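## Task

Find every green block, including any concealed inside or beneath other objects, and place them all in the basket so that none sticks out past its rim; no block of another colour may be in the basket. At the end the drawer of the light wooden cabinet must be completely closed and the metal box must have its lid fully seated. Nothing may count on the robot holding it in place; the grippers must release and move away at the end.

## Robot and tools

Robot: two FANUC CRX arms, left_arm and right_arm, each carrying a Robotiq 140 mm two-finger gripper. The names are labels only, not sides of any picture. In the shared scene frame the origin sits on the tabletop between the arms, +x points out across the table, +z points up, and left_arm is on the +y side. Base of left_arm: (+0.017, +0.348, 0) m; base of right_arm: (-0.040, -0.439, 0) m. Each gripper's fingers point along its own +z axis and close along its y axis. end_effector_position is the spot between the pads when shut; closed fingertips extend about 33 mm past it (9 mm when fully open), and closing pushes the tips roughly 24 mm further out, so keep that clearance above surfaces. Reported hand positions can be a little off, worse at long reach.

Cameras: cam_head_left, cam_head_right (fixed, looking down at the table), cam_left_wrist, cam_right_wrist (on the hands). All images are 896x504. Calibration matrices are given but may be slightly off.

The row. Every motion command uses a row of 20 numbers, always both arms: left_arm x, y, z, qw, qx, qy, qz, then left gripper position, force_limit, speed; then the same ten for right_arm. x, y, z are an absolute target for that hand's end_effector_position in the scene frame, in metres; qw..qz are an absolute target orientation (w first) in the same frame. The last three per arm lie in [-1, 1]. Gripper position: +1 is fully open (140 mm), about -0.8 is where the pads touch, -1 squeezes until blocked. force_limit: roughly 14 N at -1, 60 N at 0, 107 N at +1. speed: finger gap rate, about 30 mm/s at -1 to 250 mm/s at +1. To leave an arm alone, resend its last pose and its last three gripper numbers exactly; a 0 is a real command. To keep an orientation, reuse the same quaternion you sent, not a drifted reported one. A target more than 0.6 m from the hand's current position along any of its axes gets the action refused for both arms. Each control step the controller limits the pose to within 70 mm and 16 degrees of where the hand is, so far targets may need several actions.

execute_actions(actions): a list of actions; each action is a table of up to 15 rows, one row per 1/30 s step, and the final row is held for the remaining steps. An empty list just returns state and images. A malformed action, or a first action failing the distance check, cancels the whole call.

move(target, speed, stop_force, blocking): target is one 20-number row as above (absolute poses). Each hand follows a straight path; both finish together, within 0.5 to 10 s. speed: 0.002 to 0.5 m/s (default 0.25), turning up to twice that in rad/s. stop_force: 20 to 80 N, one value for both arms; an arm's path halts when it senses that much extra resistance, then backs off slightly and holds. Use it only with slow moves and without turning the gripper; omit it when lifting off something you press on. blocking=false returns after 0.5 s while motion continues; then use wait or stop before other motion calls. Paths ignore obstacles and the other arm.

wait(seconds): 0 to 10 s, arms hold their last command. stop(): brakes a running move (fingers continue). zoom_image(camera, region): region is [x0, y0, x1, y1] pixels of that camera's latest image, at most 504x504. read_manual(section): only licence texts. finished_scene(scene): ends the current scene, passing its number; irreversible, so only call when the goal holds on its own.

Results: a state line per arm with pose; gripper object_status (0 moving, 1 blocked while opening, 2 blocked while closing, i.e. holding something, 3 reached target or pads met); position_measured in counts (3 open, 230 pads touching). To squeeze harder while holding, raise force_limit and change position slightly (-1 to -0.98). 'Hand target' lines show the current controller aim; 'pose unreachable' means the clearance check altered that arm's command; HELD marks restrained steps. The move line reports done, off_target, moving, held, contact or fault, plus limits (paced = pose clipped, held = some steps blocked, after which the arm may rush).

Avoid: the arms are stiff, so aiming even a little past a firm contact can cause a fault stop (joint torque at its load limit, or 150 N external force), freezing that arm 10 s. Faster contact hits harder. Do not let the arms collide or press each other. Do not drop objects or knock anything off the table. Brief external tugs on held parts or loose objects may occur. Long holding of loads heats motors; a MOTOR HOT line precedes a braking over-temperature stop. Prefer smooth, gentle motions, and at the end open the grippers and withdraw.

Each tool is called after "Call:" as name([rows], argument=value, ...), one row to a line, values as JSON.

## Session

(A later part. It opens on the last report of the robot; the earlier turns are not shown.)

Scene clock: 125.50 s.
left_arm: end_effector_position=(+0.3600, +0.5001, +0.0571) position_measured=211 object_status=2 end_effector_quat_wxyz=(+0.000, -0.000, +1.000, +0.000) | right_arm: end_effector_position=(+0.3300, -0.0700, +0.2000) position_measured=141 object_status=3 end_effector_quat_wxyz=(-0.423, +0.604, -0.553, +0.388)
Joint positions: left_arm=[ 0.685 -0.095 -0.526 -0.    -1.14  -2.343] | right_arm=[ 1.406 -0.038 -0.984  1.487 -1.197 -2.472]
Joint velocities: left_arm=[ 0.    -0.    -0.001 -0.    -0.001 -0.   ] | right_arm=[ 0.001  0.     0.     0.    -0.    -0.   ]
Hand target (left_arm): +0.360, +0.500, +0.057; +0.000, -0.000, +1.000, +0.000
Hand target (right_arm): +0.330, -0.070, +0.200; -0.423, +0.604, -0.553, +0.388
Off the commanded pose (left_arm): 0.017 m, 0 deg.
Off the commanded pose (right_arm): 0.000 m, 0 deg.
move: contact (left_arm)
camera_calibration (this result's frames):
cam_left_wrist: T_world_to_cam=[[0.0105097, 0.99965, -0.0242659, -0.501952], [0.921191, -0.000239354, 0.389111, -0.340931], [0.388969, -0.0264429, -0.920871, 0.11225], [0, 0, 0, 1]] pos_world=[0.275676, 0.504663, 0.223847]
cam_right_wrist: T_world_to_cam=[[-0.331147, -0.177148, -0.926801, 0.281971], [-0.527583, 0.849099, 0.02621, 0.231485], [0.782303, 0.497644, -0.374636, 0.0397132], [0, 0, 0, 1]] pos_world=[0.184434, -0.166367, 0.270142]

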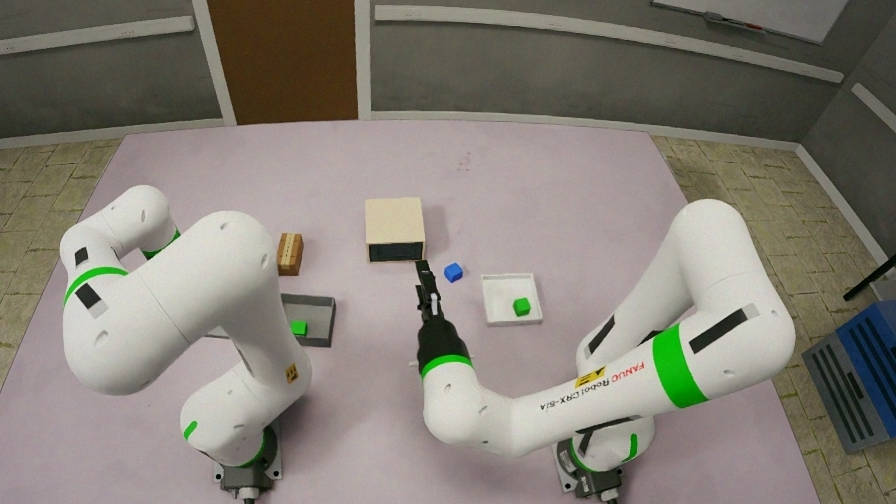

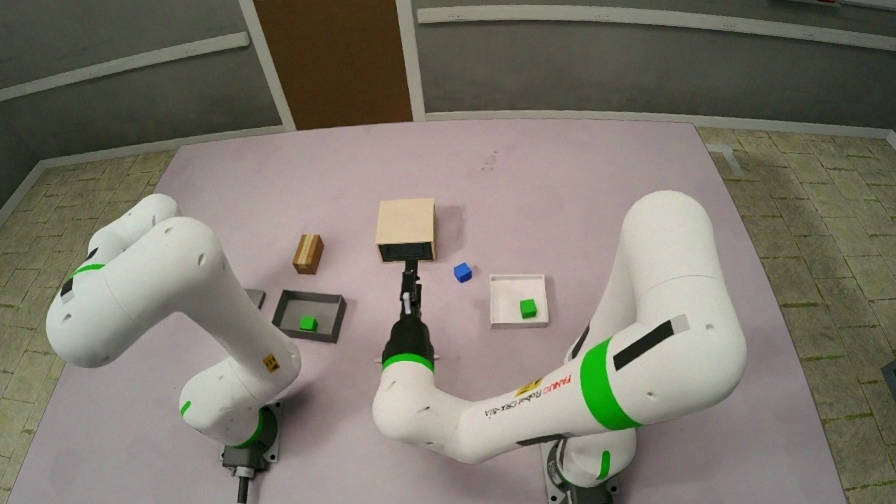

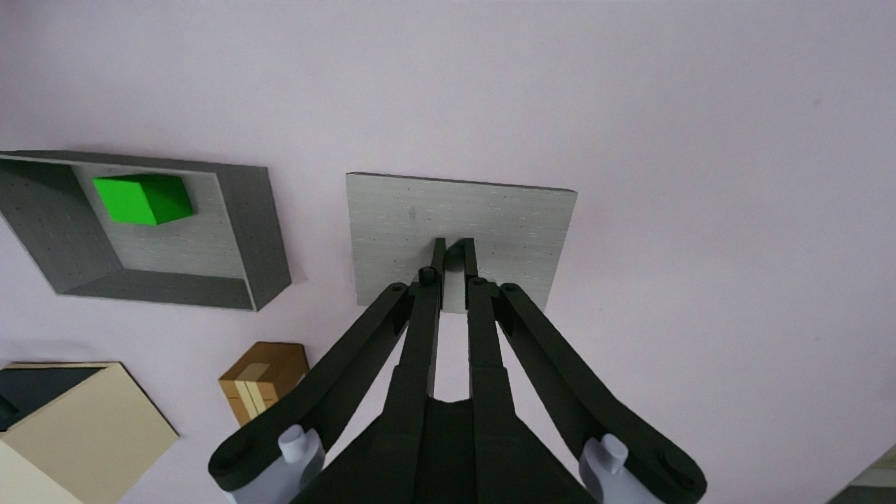

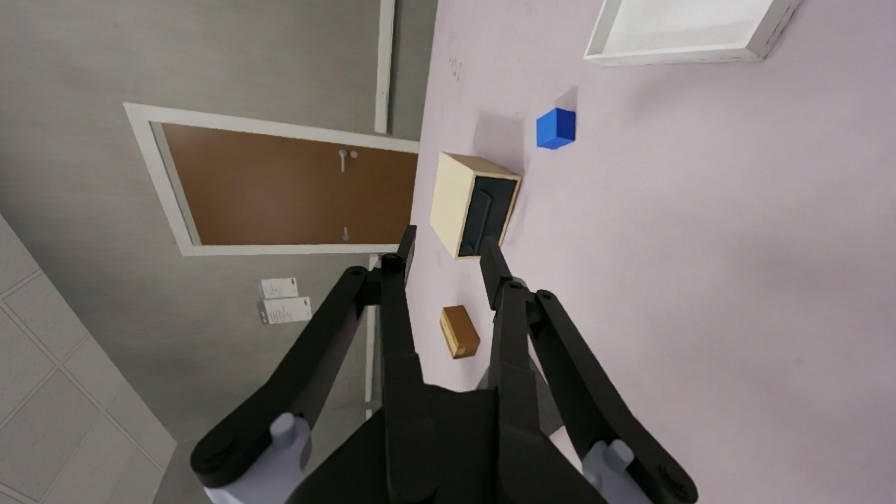

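Call:
move(target=[0.36,0.50,0.058,0,0,1,0,-0.1,0,0, 0.411,-0.033,0.10,-0.4229,0.6039,-0.5534,0.3875,-0.1,0.5,0], speed=0.15)

Call:
move(target=[0.36,0.50,0.14,0,0,1,0,-0.1,0,0, 0.411,-0.033,0.10,-0.4229,0.6039,-0.5534,0.3875,-0.1,0.5,0], speed=0.15)

Call:
move(target=[0.315,0.236,0.13,0,0,1,0,-0.1,0,0, 0.411,-0.033,0.10,-0.4229,0.6039,-0.5534,0.3875,-0.1,0.5,0], speed=0.25)

Scene clock: 134.27 s.
left_arm: end_effector_position=(+0.3600, +0.5000, +0.0580) position_measured=141 object_status=3 end_effector_quat_wxyz=(+0.000, +0.000, +1.000, -0.000) | right_arm: end_effector_position=(+0.4111, -0.0328, +0.1002) position_measured=141 object_status=3 end_effector_quat_wxyz=(-0.423, +0.604, -0.553, +0.388)
Joint positions: left_arm=[ 0.685 -0.096 -0.525  0.    -1.143 -2.343] | right_arm=[ 1.068  0.298 -0.897  1.911 -1.067 -2.765]
Joint velocities: left_arm=[ 0.    -0.001 -0.001  0.    -0.    -0.001] | right_arm=[ 0.     0.001  0.     0.    -0.001 -0.001]
Hand target (left_arm): +0.360, +0.500, +0.058; +0.000, +0.000, +1.000, -0.000
Hand target (right_arm): +0.411, -0.033, +0.100; -0.423, +0.604, -0.553, +0.388
Off the commanded pose (left_arm): 0.000 m, 0 deg.
Off the commanded pose (right_arm): 0.000 m, 0 deg.
move: done
camera_calibration (this result's frames):
cam_left_wrist: T_world_to_cam=[[0.0110172, 0.999639, -0.0244873, -0.501993], [0.921202, -0.000621597, 0.389085, -0.341055], [0.388929, -0.0268444, -0.920876, 0.113288], [0, 0, 0, 1]] pos_world=[0.27565, 0.504641, 0.224731]
cam_right_wrist: T_world_to_cam=[[-0.330636, -0.17705, -0.927002, 0.222749], [-0.527281, 0.849297, 0.0258578, 0.245159], [0.782722, 0.49734, -0.374164, -0.0798401], [0, 0, 0, 1]] pos_world=[0.265409, -0.129067, 0.170276]

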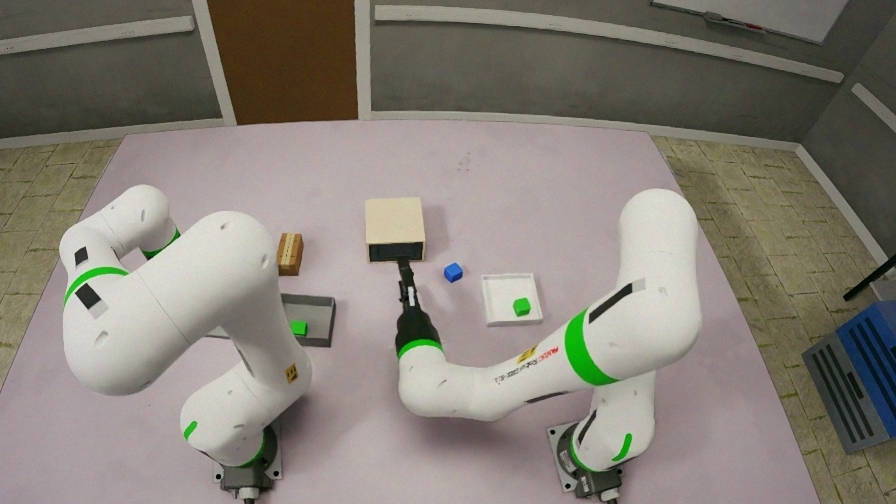

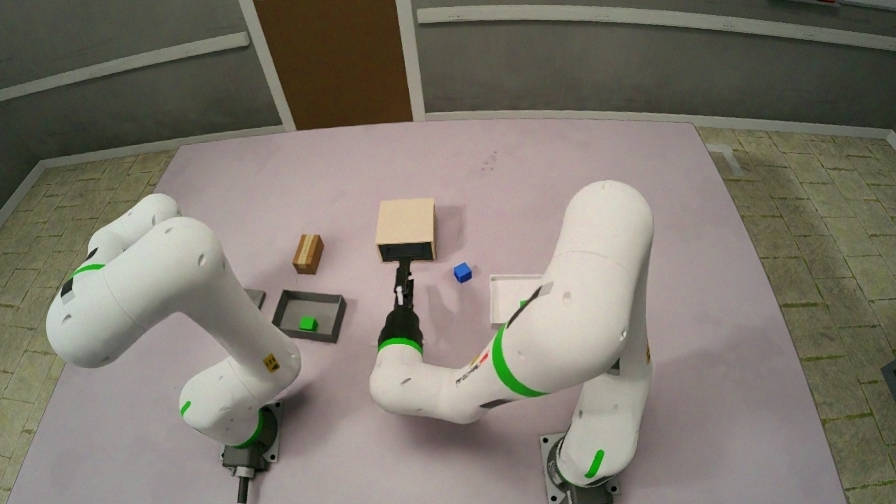

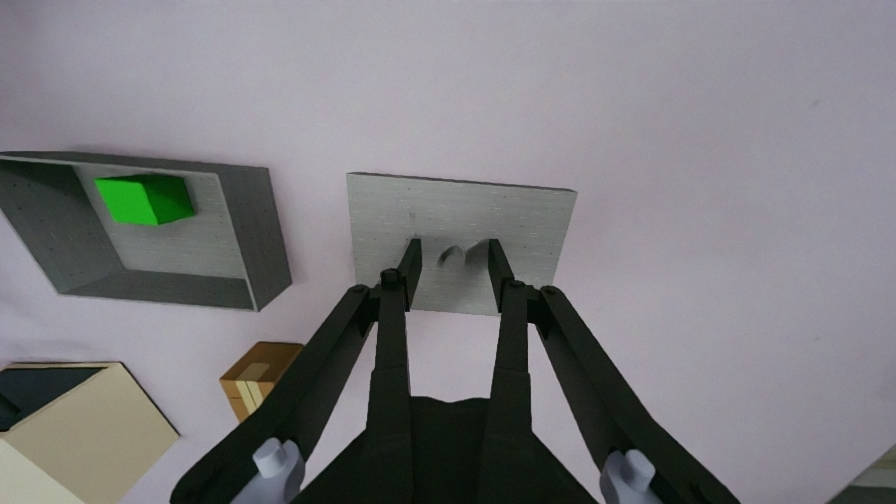

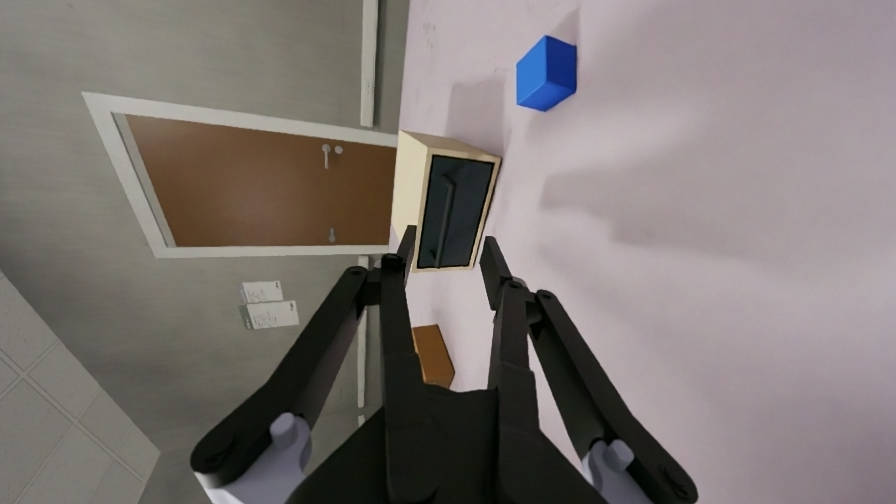

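Scene clock: 135.17 s.
left_arm: end_effector_position=(+0.3601, +0.4999, +0.1400) position_measured=141 object_status=3 end_effector_quat_wxyz=(+0.000, +0.000, +1.000, -0.000) | right_arm: end_effector_position=(+0.4110, -0.0330, +0.1000) position_measured=141 object_status=3 end_effector_quat_wxyz=(-0.423, +0.604, -0.553, +0.388)
Joint positions: left_arm=[ 0.685 -0.167 -0.385  0.    -1.353 -2.344] | right_arm=[ 1.067  0.297 -0.898  1.912 -1.067 -2.765]
Joint velocities: left_arm=[ 0.    -0.     0.001 -0.     0.    -0.   ] | right_arm=[-0.001 -0.    -0.001  0.    -0.002  0.001]
Hand target (left_arm): +0.360, +0.500, +0.140; +0.000, +0.000, +1.000, -0.000
Hand target (right_arm): +0.411, -0.033, +0.100; -0.423, +0.604, -0.553, +0.388
Off the commanded pose (left_arm): 0.000 m, 0 deg.
Off the commanded pose (right_arm): 0.000 m, 0 deg.
move: done
camera_calibration (this result's frames):
cam_left_wrist: T_world_to_cam=[[0.0112356, 0.999629, -0.0247966, -0.499898], [0.92112, -0.000696869, 0.389278, -0.372982], [0.389116, -0.0272144, -0.920786, 0.188875], [0, 0, 0, 1]] pos_world=[0.275683, 0.504593, 0.306712]
cam_right_wrist: T_world_to_cam=[[-0.331158, -0.17716, -0.926795, 0.222662], [-0.527583, 0.849099, 0.0262045, 0.245427], [0.782299, 0.497639, -0.374652, -0.0795287], [0, 0, 0, 1]] pos_world=[0.265434, -0.129369, 0.170135]

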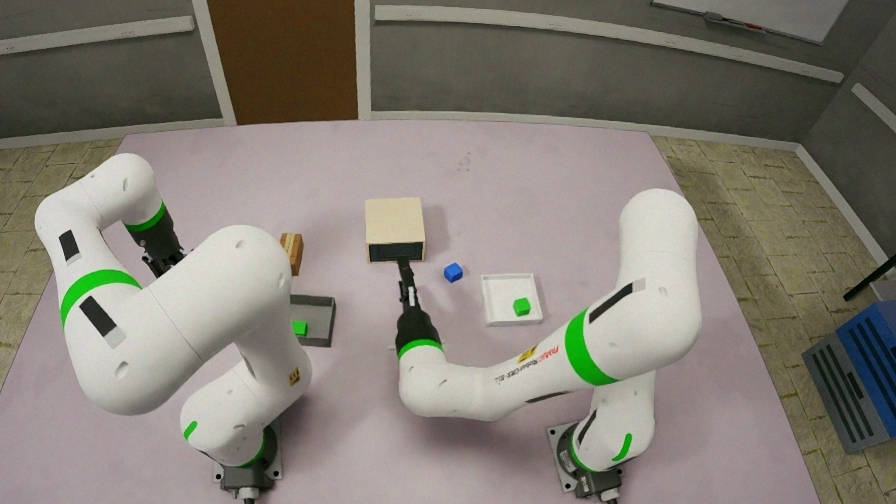

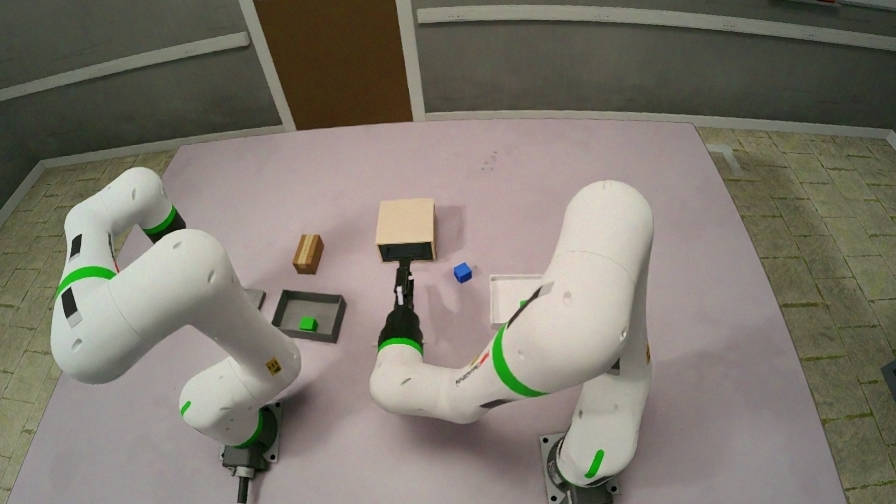

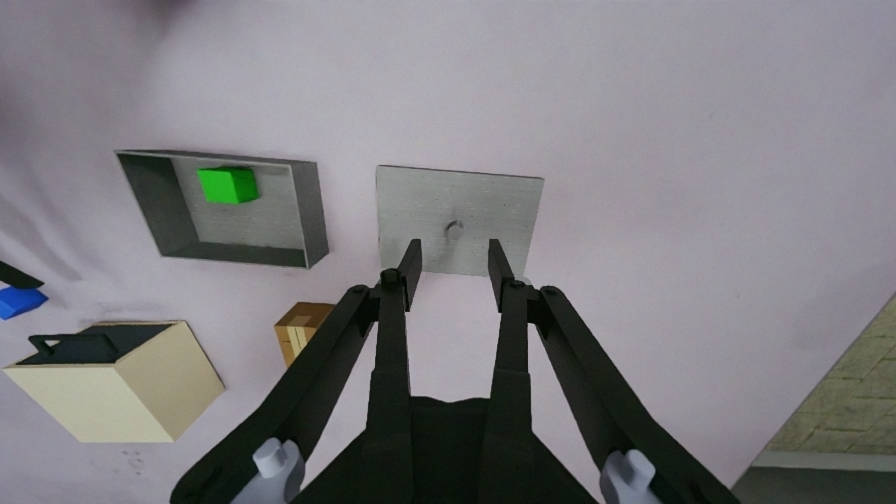

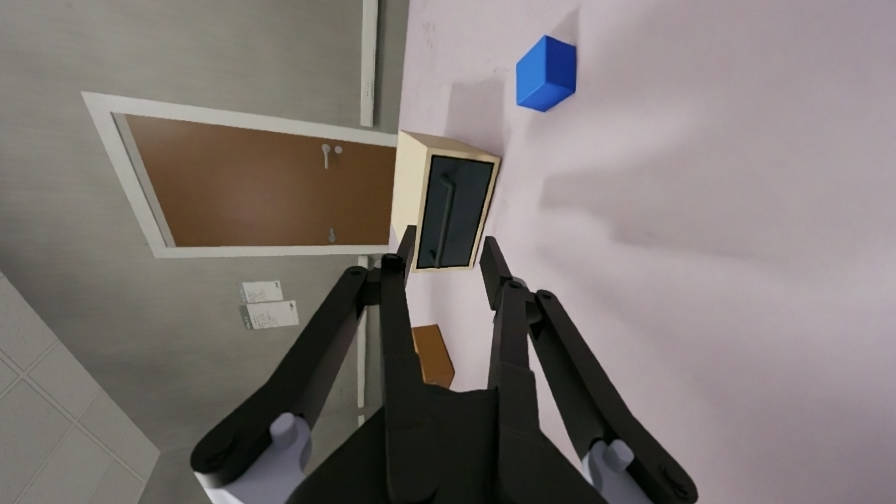

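Scene clock: 136.73 s.
left_arm: end_effector_position=(+0.3150, +0.2365, +0.1300) position_measured=141 object_status=3 end_effector_quat_wxyz=(-0.001, -0.000, +1.000, +0.001) | right_arm: end_effector_position=(+0.4110, -0.0330, +0.1000) position_measured=141 object_status=3 end_effector_quat_wxyz=(-0.423, +0.604, -0.553, +0.388)
Joint positions: left_arm=[-0.025 -0.324 -0.528 -0.001 -1.368 -1.633] | right_arm=[ 1.067  0.297 -0.898  1.912 -1.067 -2.765]
Joint velocities: left_arm=[-0.002  0.001  0.    -0.     0.001  0.001] | right_arm=[-0.     0.001  0.    -0.    -0.002 -0.   ]
Hand target (left_arm): +0.315, +0.236, +0.130; -0.001, +0.000, +1.000, +0.001
Hand target (right_arm): +0.411, -0.033, +0.100; -0.423, +0.604, -0.553, +0.388
Off the commanded pose (left_arm): 0.000 m, 0 deg.
Off the commanded pose (right_arm): 0.000 m, 0 deg.
move: done
camera_calibration (this result's frames):
cam_left_wrist: T_world_to_cam=[[0.0109031, 0.999671, -0.0232291, -0.236469], [0.921694, -0.00103874, 0.387917, -0.327653], [0.387765, -0.0256396, -0.921402, 0.190157], [0, 0, 0, 1]] pos_world=[0.230838, 0.240927, 0.29682]
cam_right_wrist: T_world_to_cam=[[-0.331154, -0.177149, -0.926799, 0.222667], [-0.527583, 0.849099, 0.0262127, 0.245426], [0.7823, 0.497643, -0.374643, -0.0795274], [0, 0, 0, 1]] pos_world=[0.265434, -0.129369, 0.17014]

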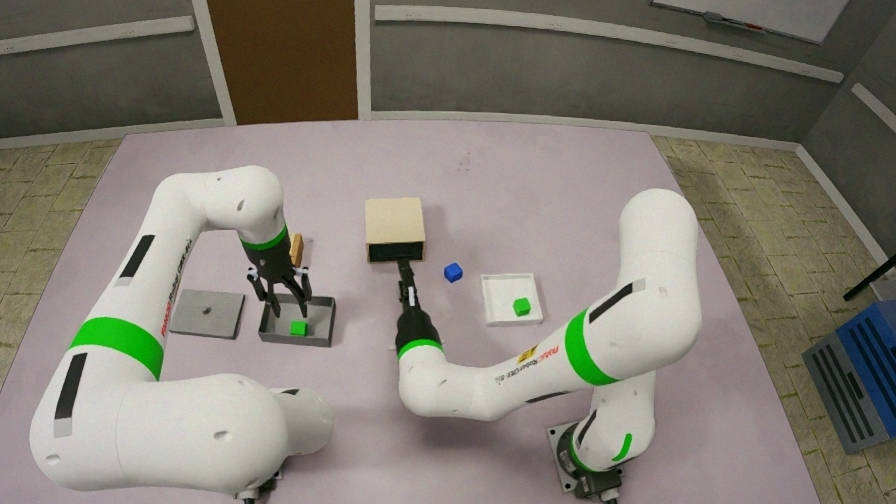

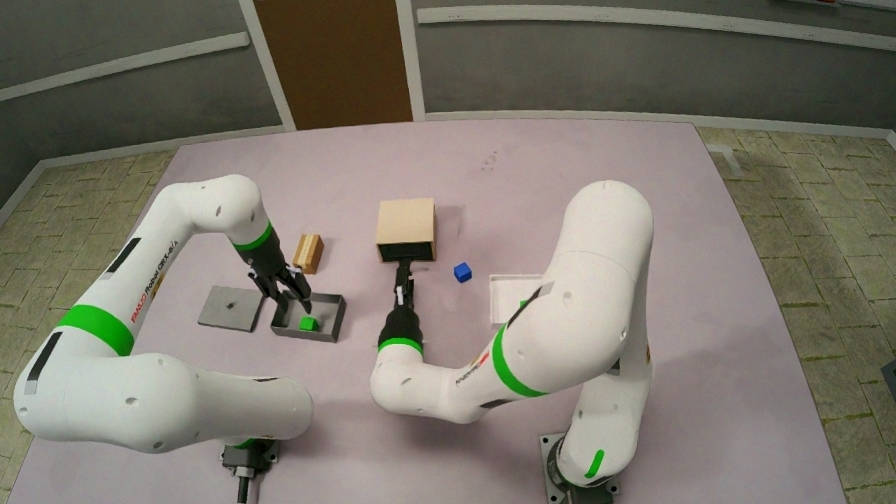

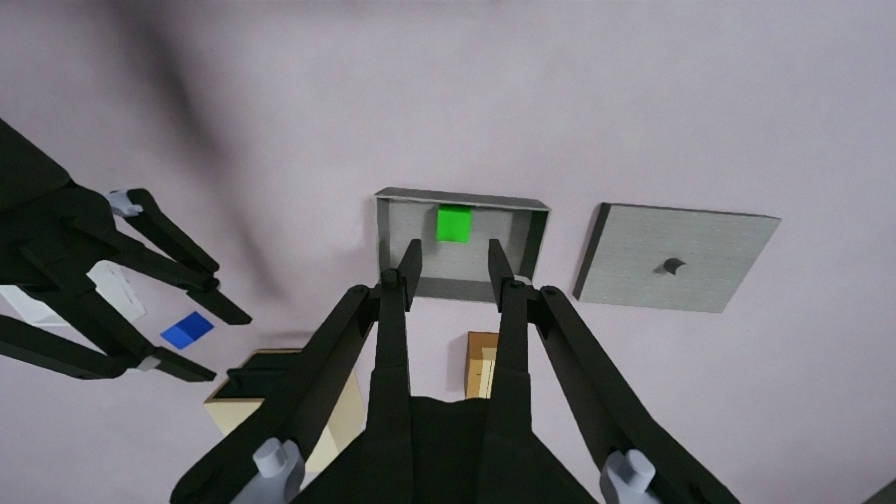

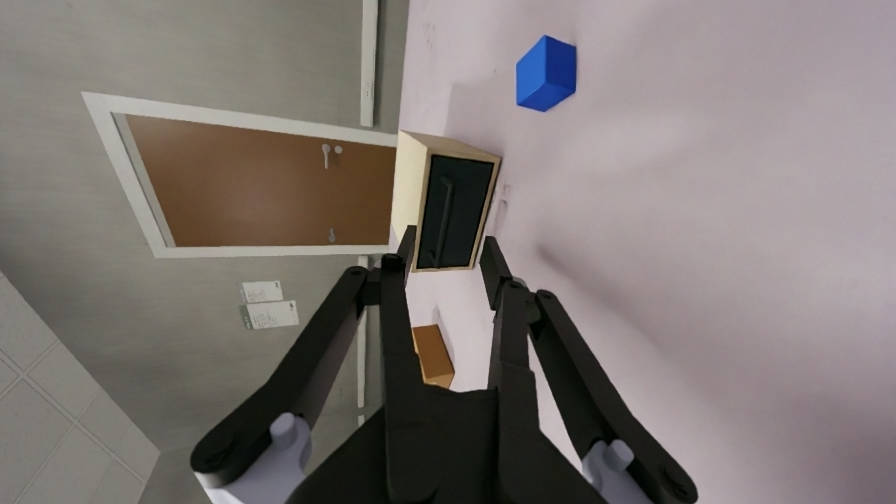

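Call:
move(target=[0.315,0.235,0.048,0,0,1,0,-0.1,0,0, 0.486,-0.024,0.078,-0.4229,0.6039,-0.5534,0.3875,-0.1,0.5,0], speed=0.07)

Call:
move(target=[0.315,0.235,0.048,0,0,1,0,-1,0,0, 0.486,-0.024,0.078,-0.4229,0.6039,-0.5534,0.3875,-1,0.5,0], speed=0.07)

Scene clock: 155.30 s.
left_arm: end_effector_position=(+0.3150, +0.2350, +0.0480) position_measured=141 object_status=3 end_effector_quat_wxyz=(+0.000, -0.000, +1.000, +0.000) | right_arm: end_effector_position=(+0.4861, -0.0238, +0.0781) position_measured=141 object_status=3 end_effector_quat_wxyz=(-0.423, +0.604, -0.553, +0.388)
Joint positions: left_arm=[-0.029 -0.249 -0.675 -0.    -1.145 -1.63 ] | right_arm=[ 0.857  0.416 -0.781  2.129 -0.998 -2.806]
Joint velocities: left_arm=[-0.     0.    -0.001 -0.001  0.001  0.001] | right_arm=[-0.001  0.    -0.001  0.    -0.001  0.001]
Hand target (left_arm): +0.315, +0.235, +0.048; -0.000, -0.000, +1.000, +0.000
Hand target (right_arm): +0.486, -0.024, +0.078; -0.423, +0.604, -0.553, +0.388
Off the commanded pose (left_arm): 0.000 m, 0 deg.
Off the commanded pose (right_arm): 0.000 m, 0 deg.
move: done
camera_calibration (this result's frames):
cam_left_wrist: T_world_to_cam=[[0.0107006, 0.999645, -0.024403, -0.236784], [0.921193, -0.000362111, 0.389106, -0.295972], [0.388959, -0.0266435, -0.92087, 0.114418], [0, 0, 0, 1]] pos_world=[0.230677, 0.239641, 0.21475]
cam_right_wrist: T_world_to_cam=[[-0.330873, -0.177208, -0.926887, 0.228752], [-0.527574, 0.849112, 0.0259906, 0.277788], [0.782425, 0.497601, -0.374439, -0.1511], [0, 0, 0, 1]] pos_world=[0.340466, -0.120148, 0.14823]

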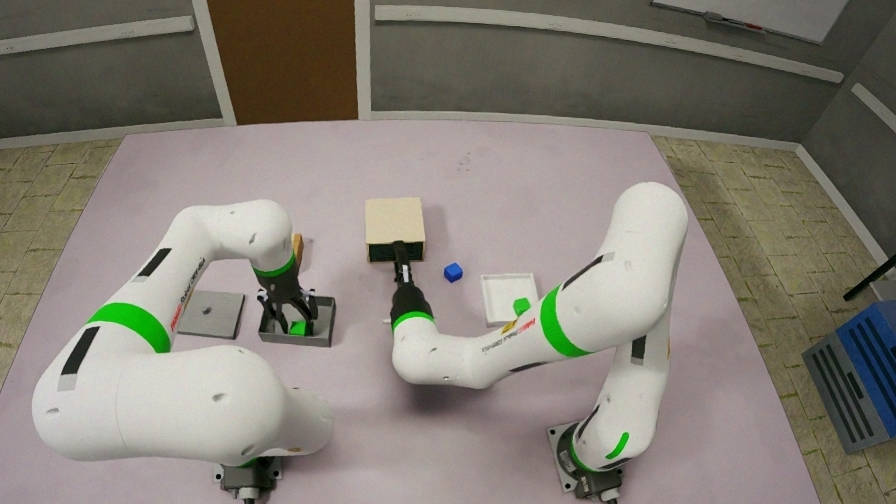

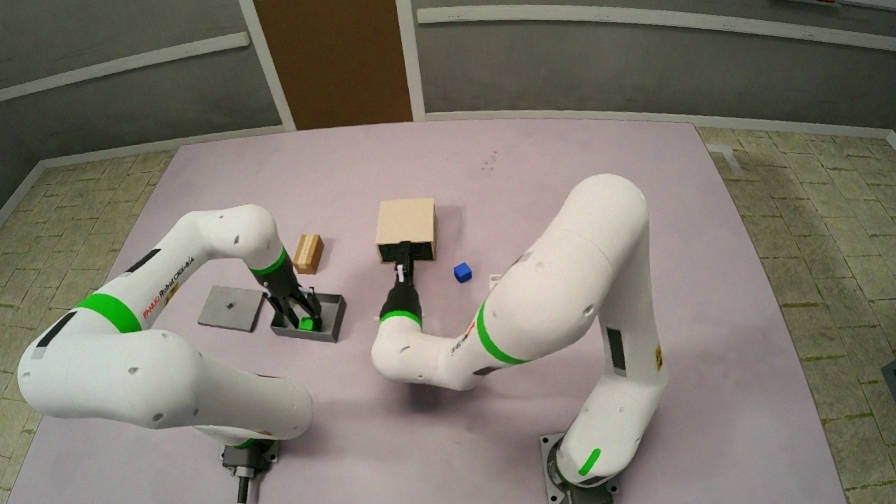

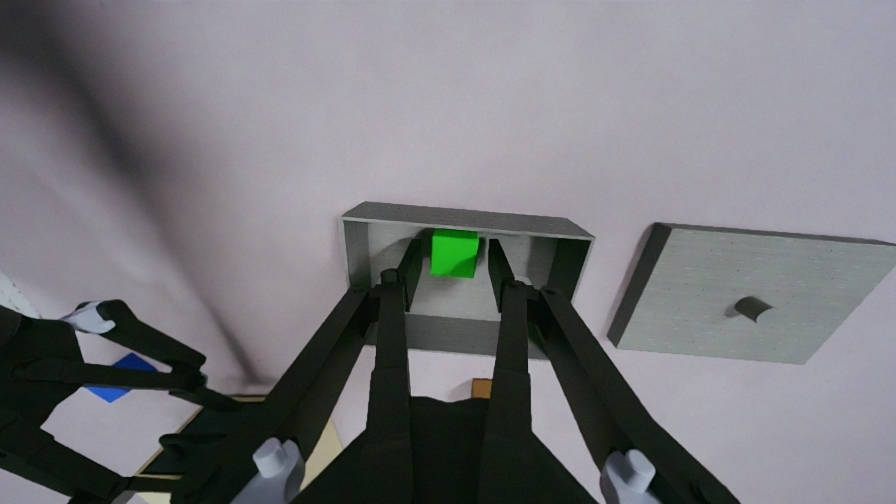

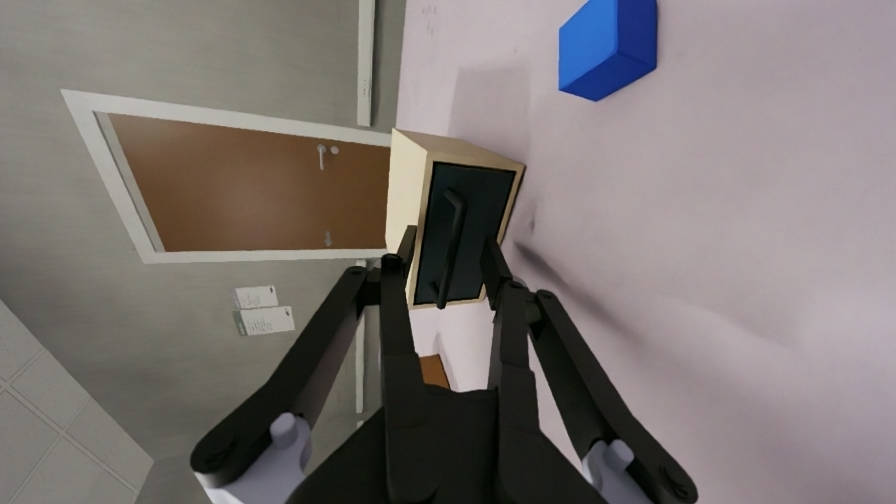

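Scene clock: 156.00 s.
left_arm: end_effector_position=(+0.3150, +0.2350, +0.0480) position_measured=179 object_status=2 end_effector_quat_wxyz=(-0.000, -0.000, +1.000, -0.000) | right_arm: end_effector_position=(+0.4860, -0.0240, +0.0778) position_measured=224 object_status=2 end_effector_quat_wxyz=(-0.423, +0.604, -0.553, +0.388)
Joint positions: left_arm=[-0.029 -0.249 -0.675  0.    -1.144 -1.63 ] | right_arm=[ 0.856  0.416 -0.782  2.13  -0.998 -2.806]
Joint velocities: left_arm=[ 0.  0. -0. -0.  0.  0.] | right_arm=[ 0.     0.    -0.001 -0.    -0.001  0.001]
Hand target (left_arm): +0.315, +0.235, +0.048; -0.000, -0.000, +1.000, +0.000
Hand target (right_arm): +0.486, -0.024, +0.078; -0.423, +0.604, -0.553, +0.388
Off the commanded pose (left_arm): 0.000 m, 0 deg.
Off the commanded pose (right_arm): 0.000 m, 0 deg.
move: done
camera_calibration (this result's frames):
cam_left_wrist: T_world_to_cam=[[0.0108935, 0.999639, -0.0245752, -0.236772], [0.921212, -0.000474077, 0.389061, -0.295923], [0.388909, -0.0268772, -0.920884, 0.114483], [0, 0, 0, 1]] pos_world=[0.230663, 0.239623, 0.214739]
cam_right_wrist: T_world_to_cam=[[-0.331292, -0.177352, -0.92671, 0.228596], [-0.527576, 0.849106, 0.0261044, 0.27795], [0.782246, 0.497559, -0.374868, -0.150923], [0, 0, 0, 1]] pos_world=[0.340431, -0.120375, 0.14801]

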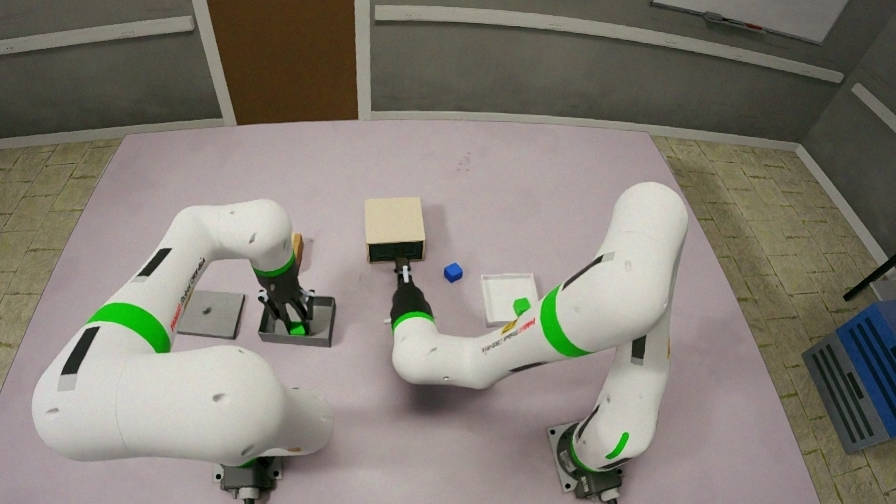

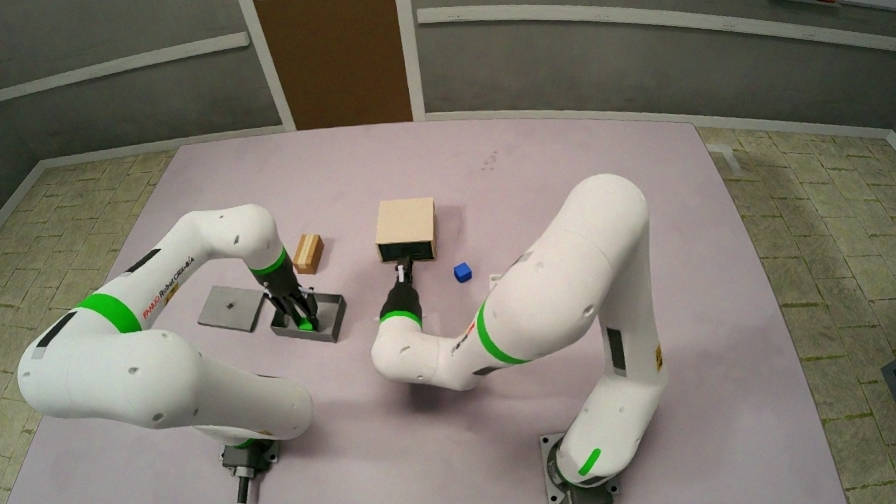

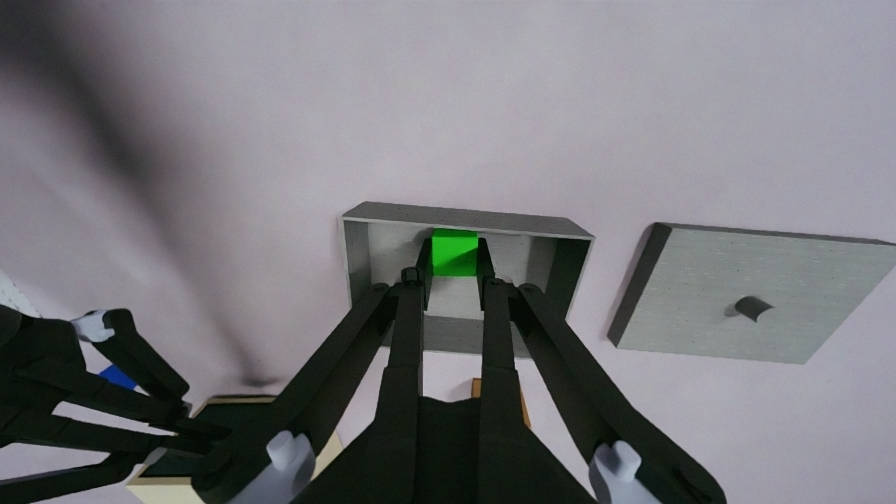

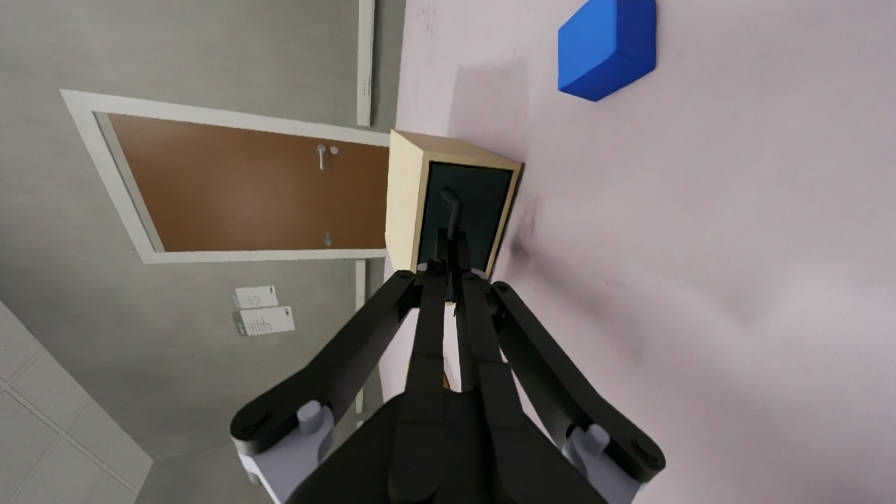

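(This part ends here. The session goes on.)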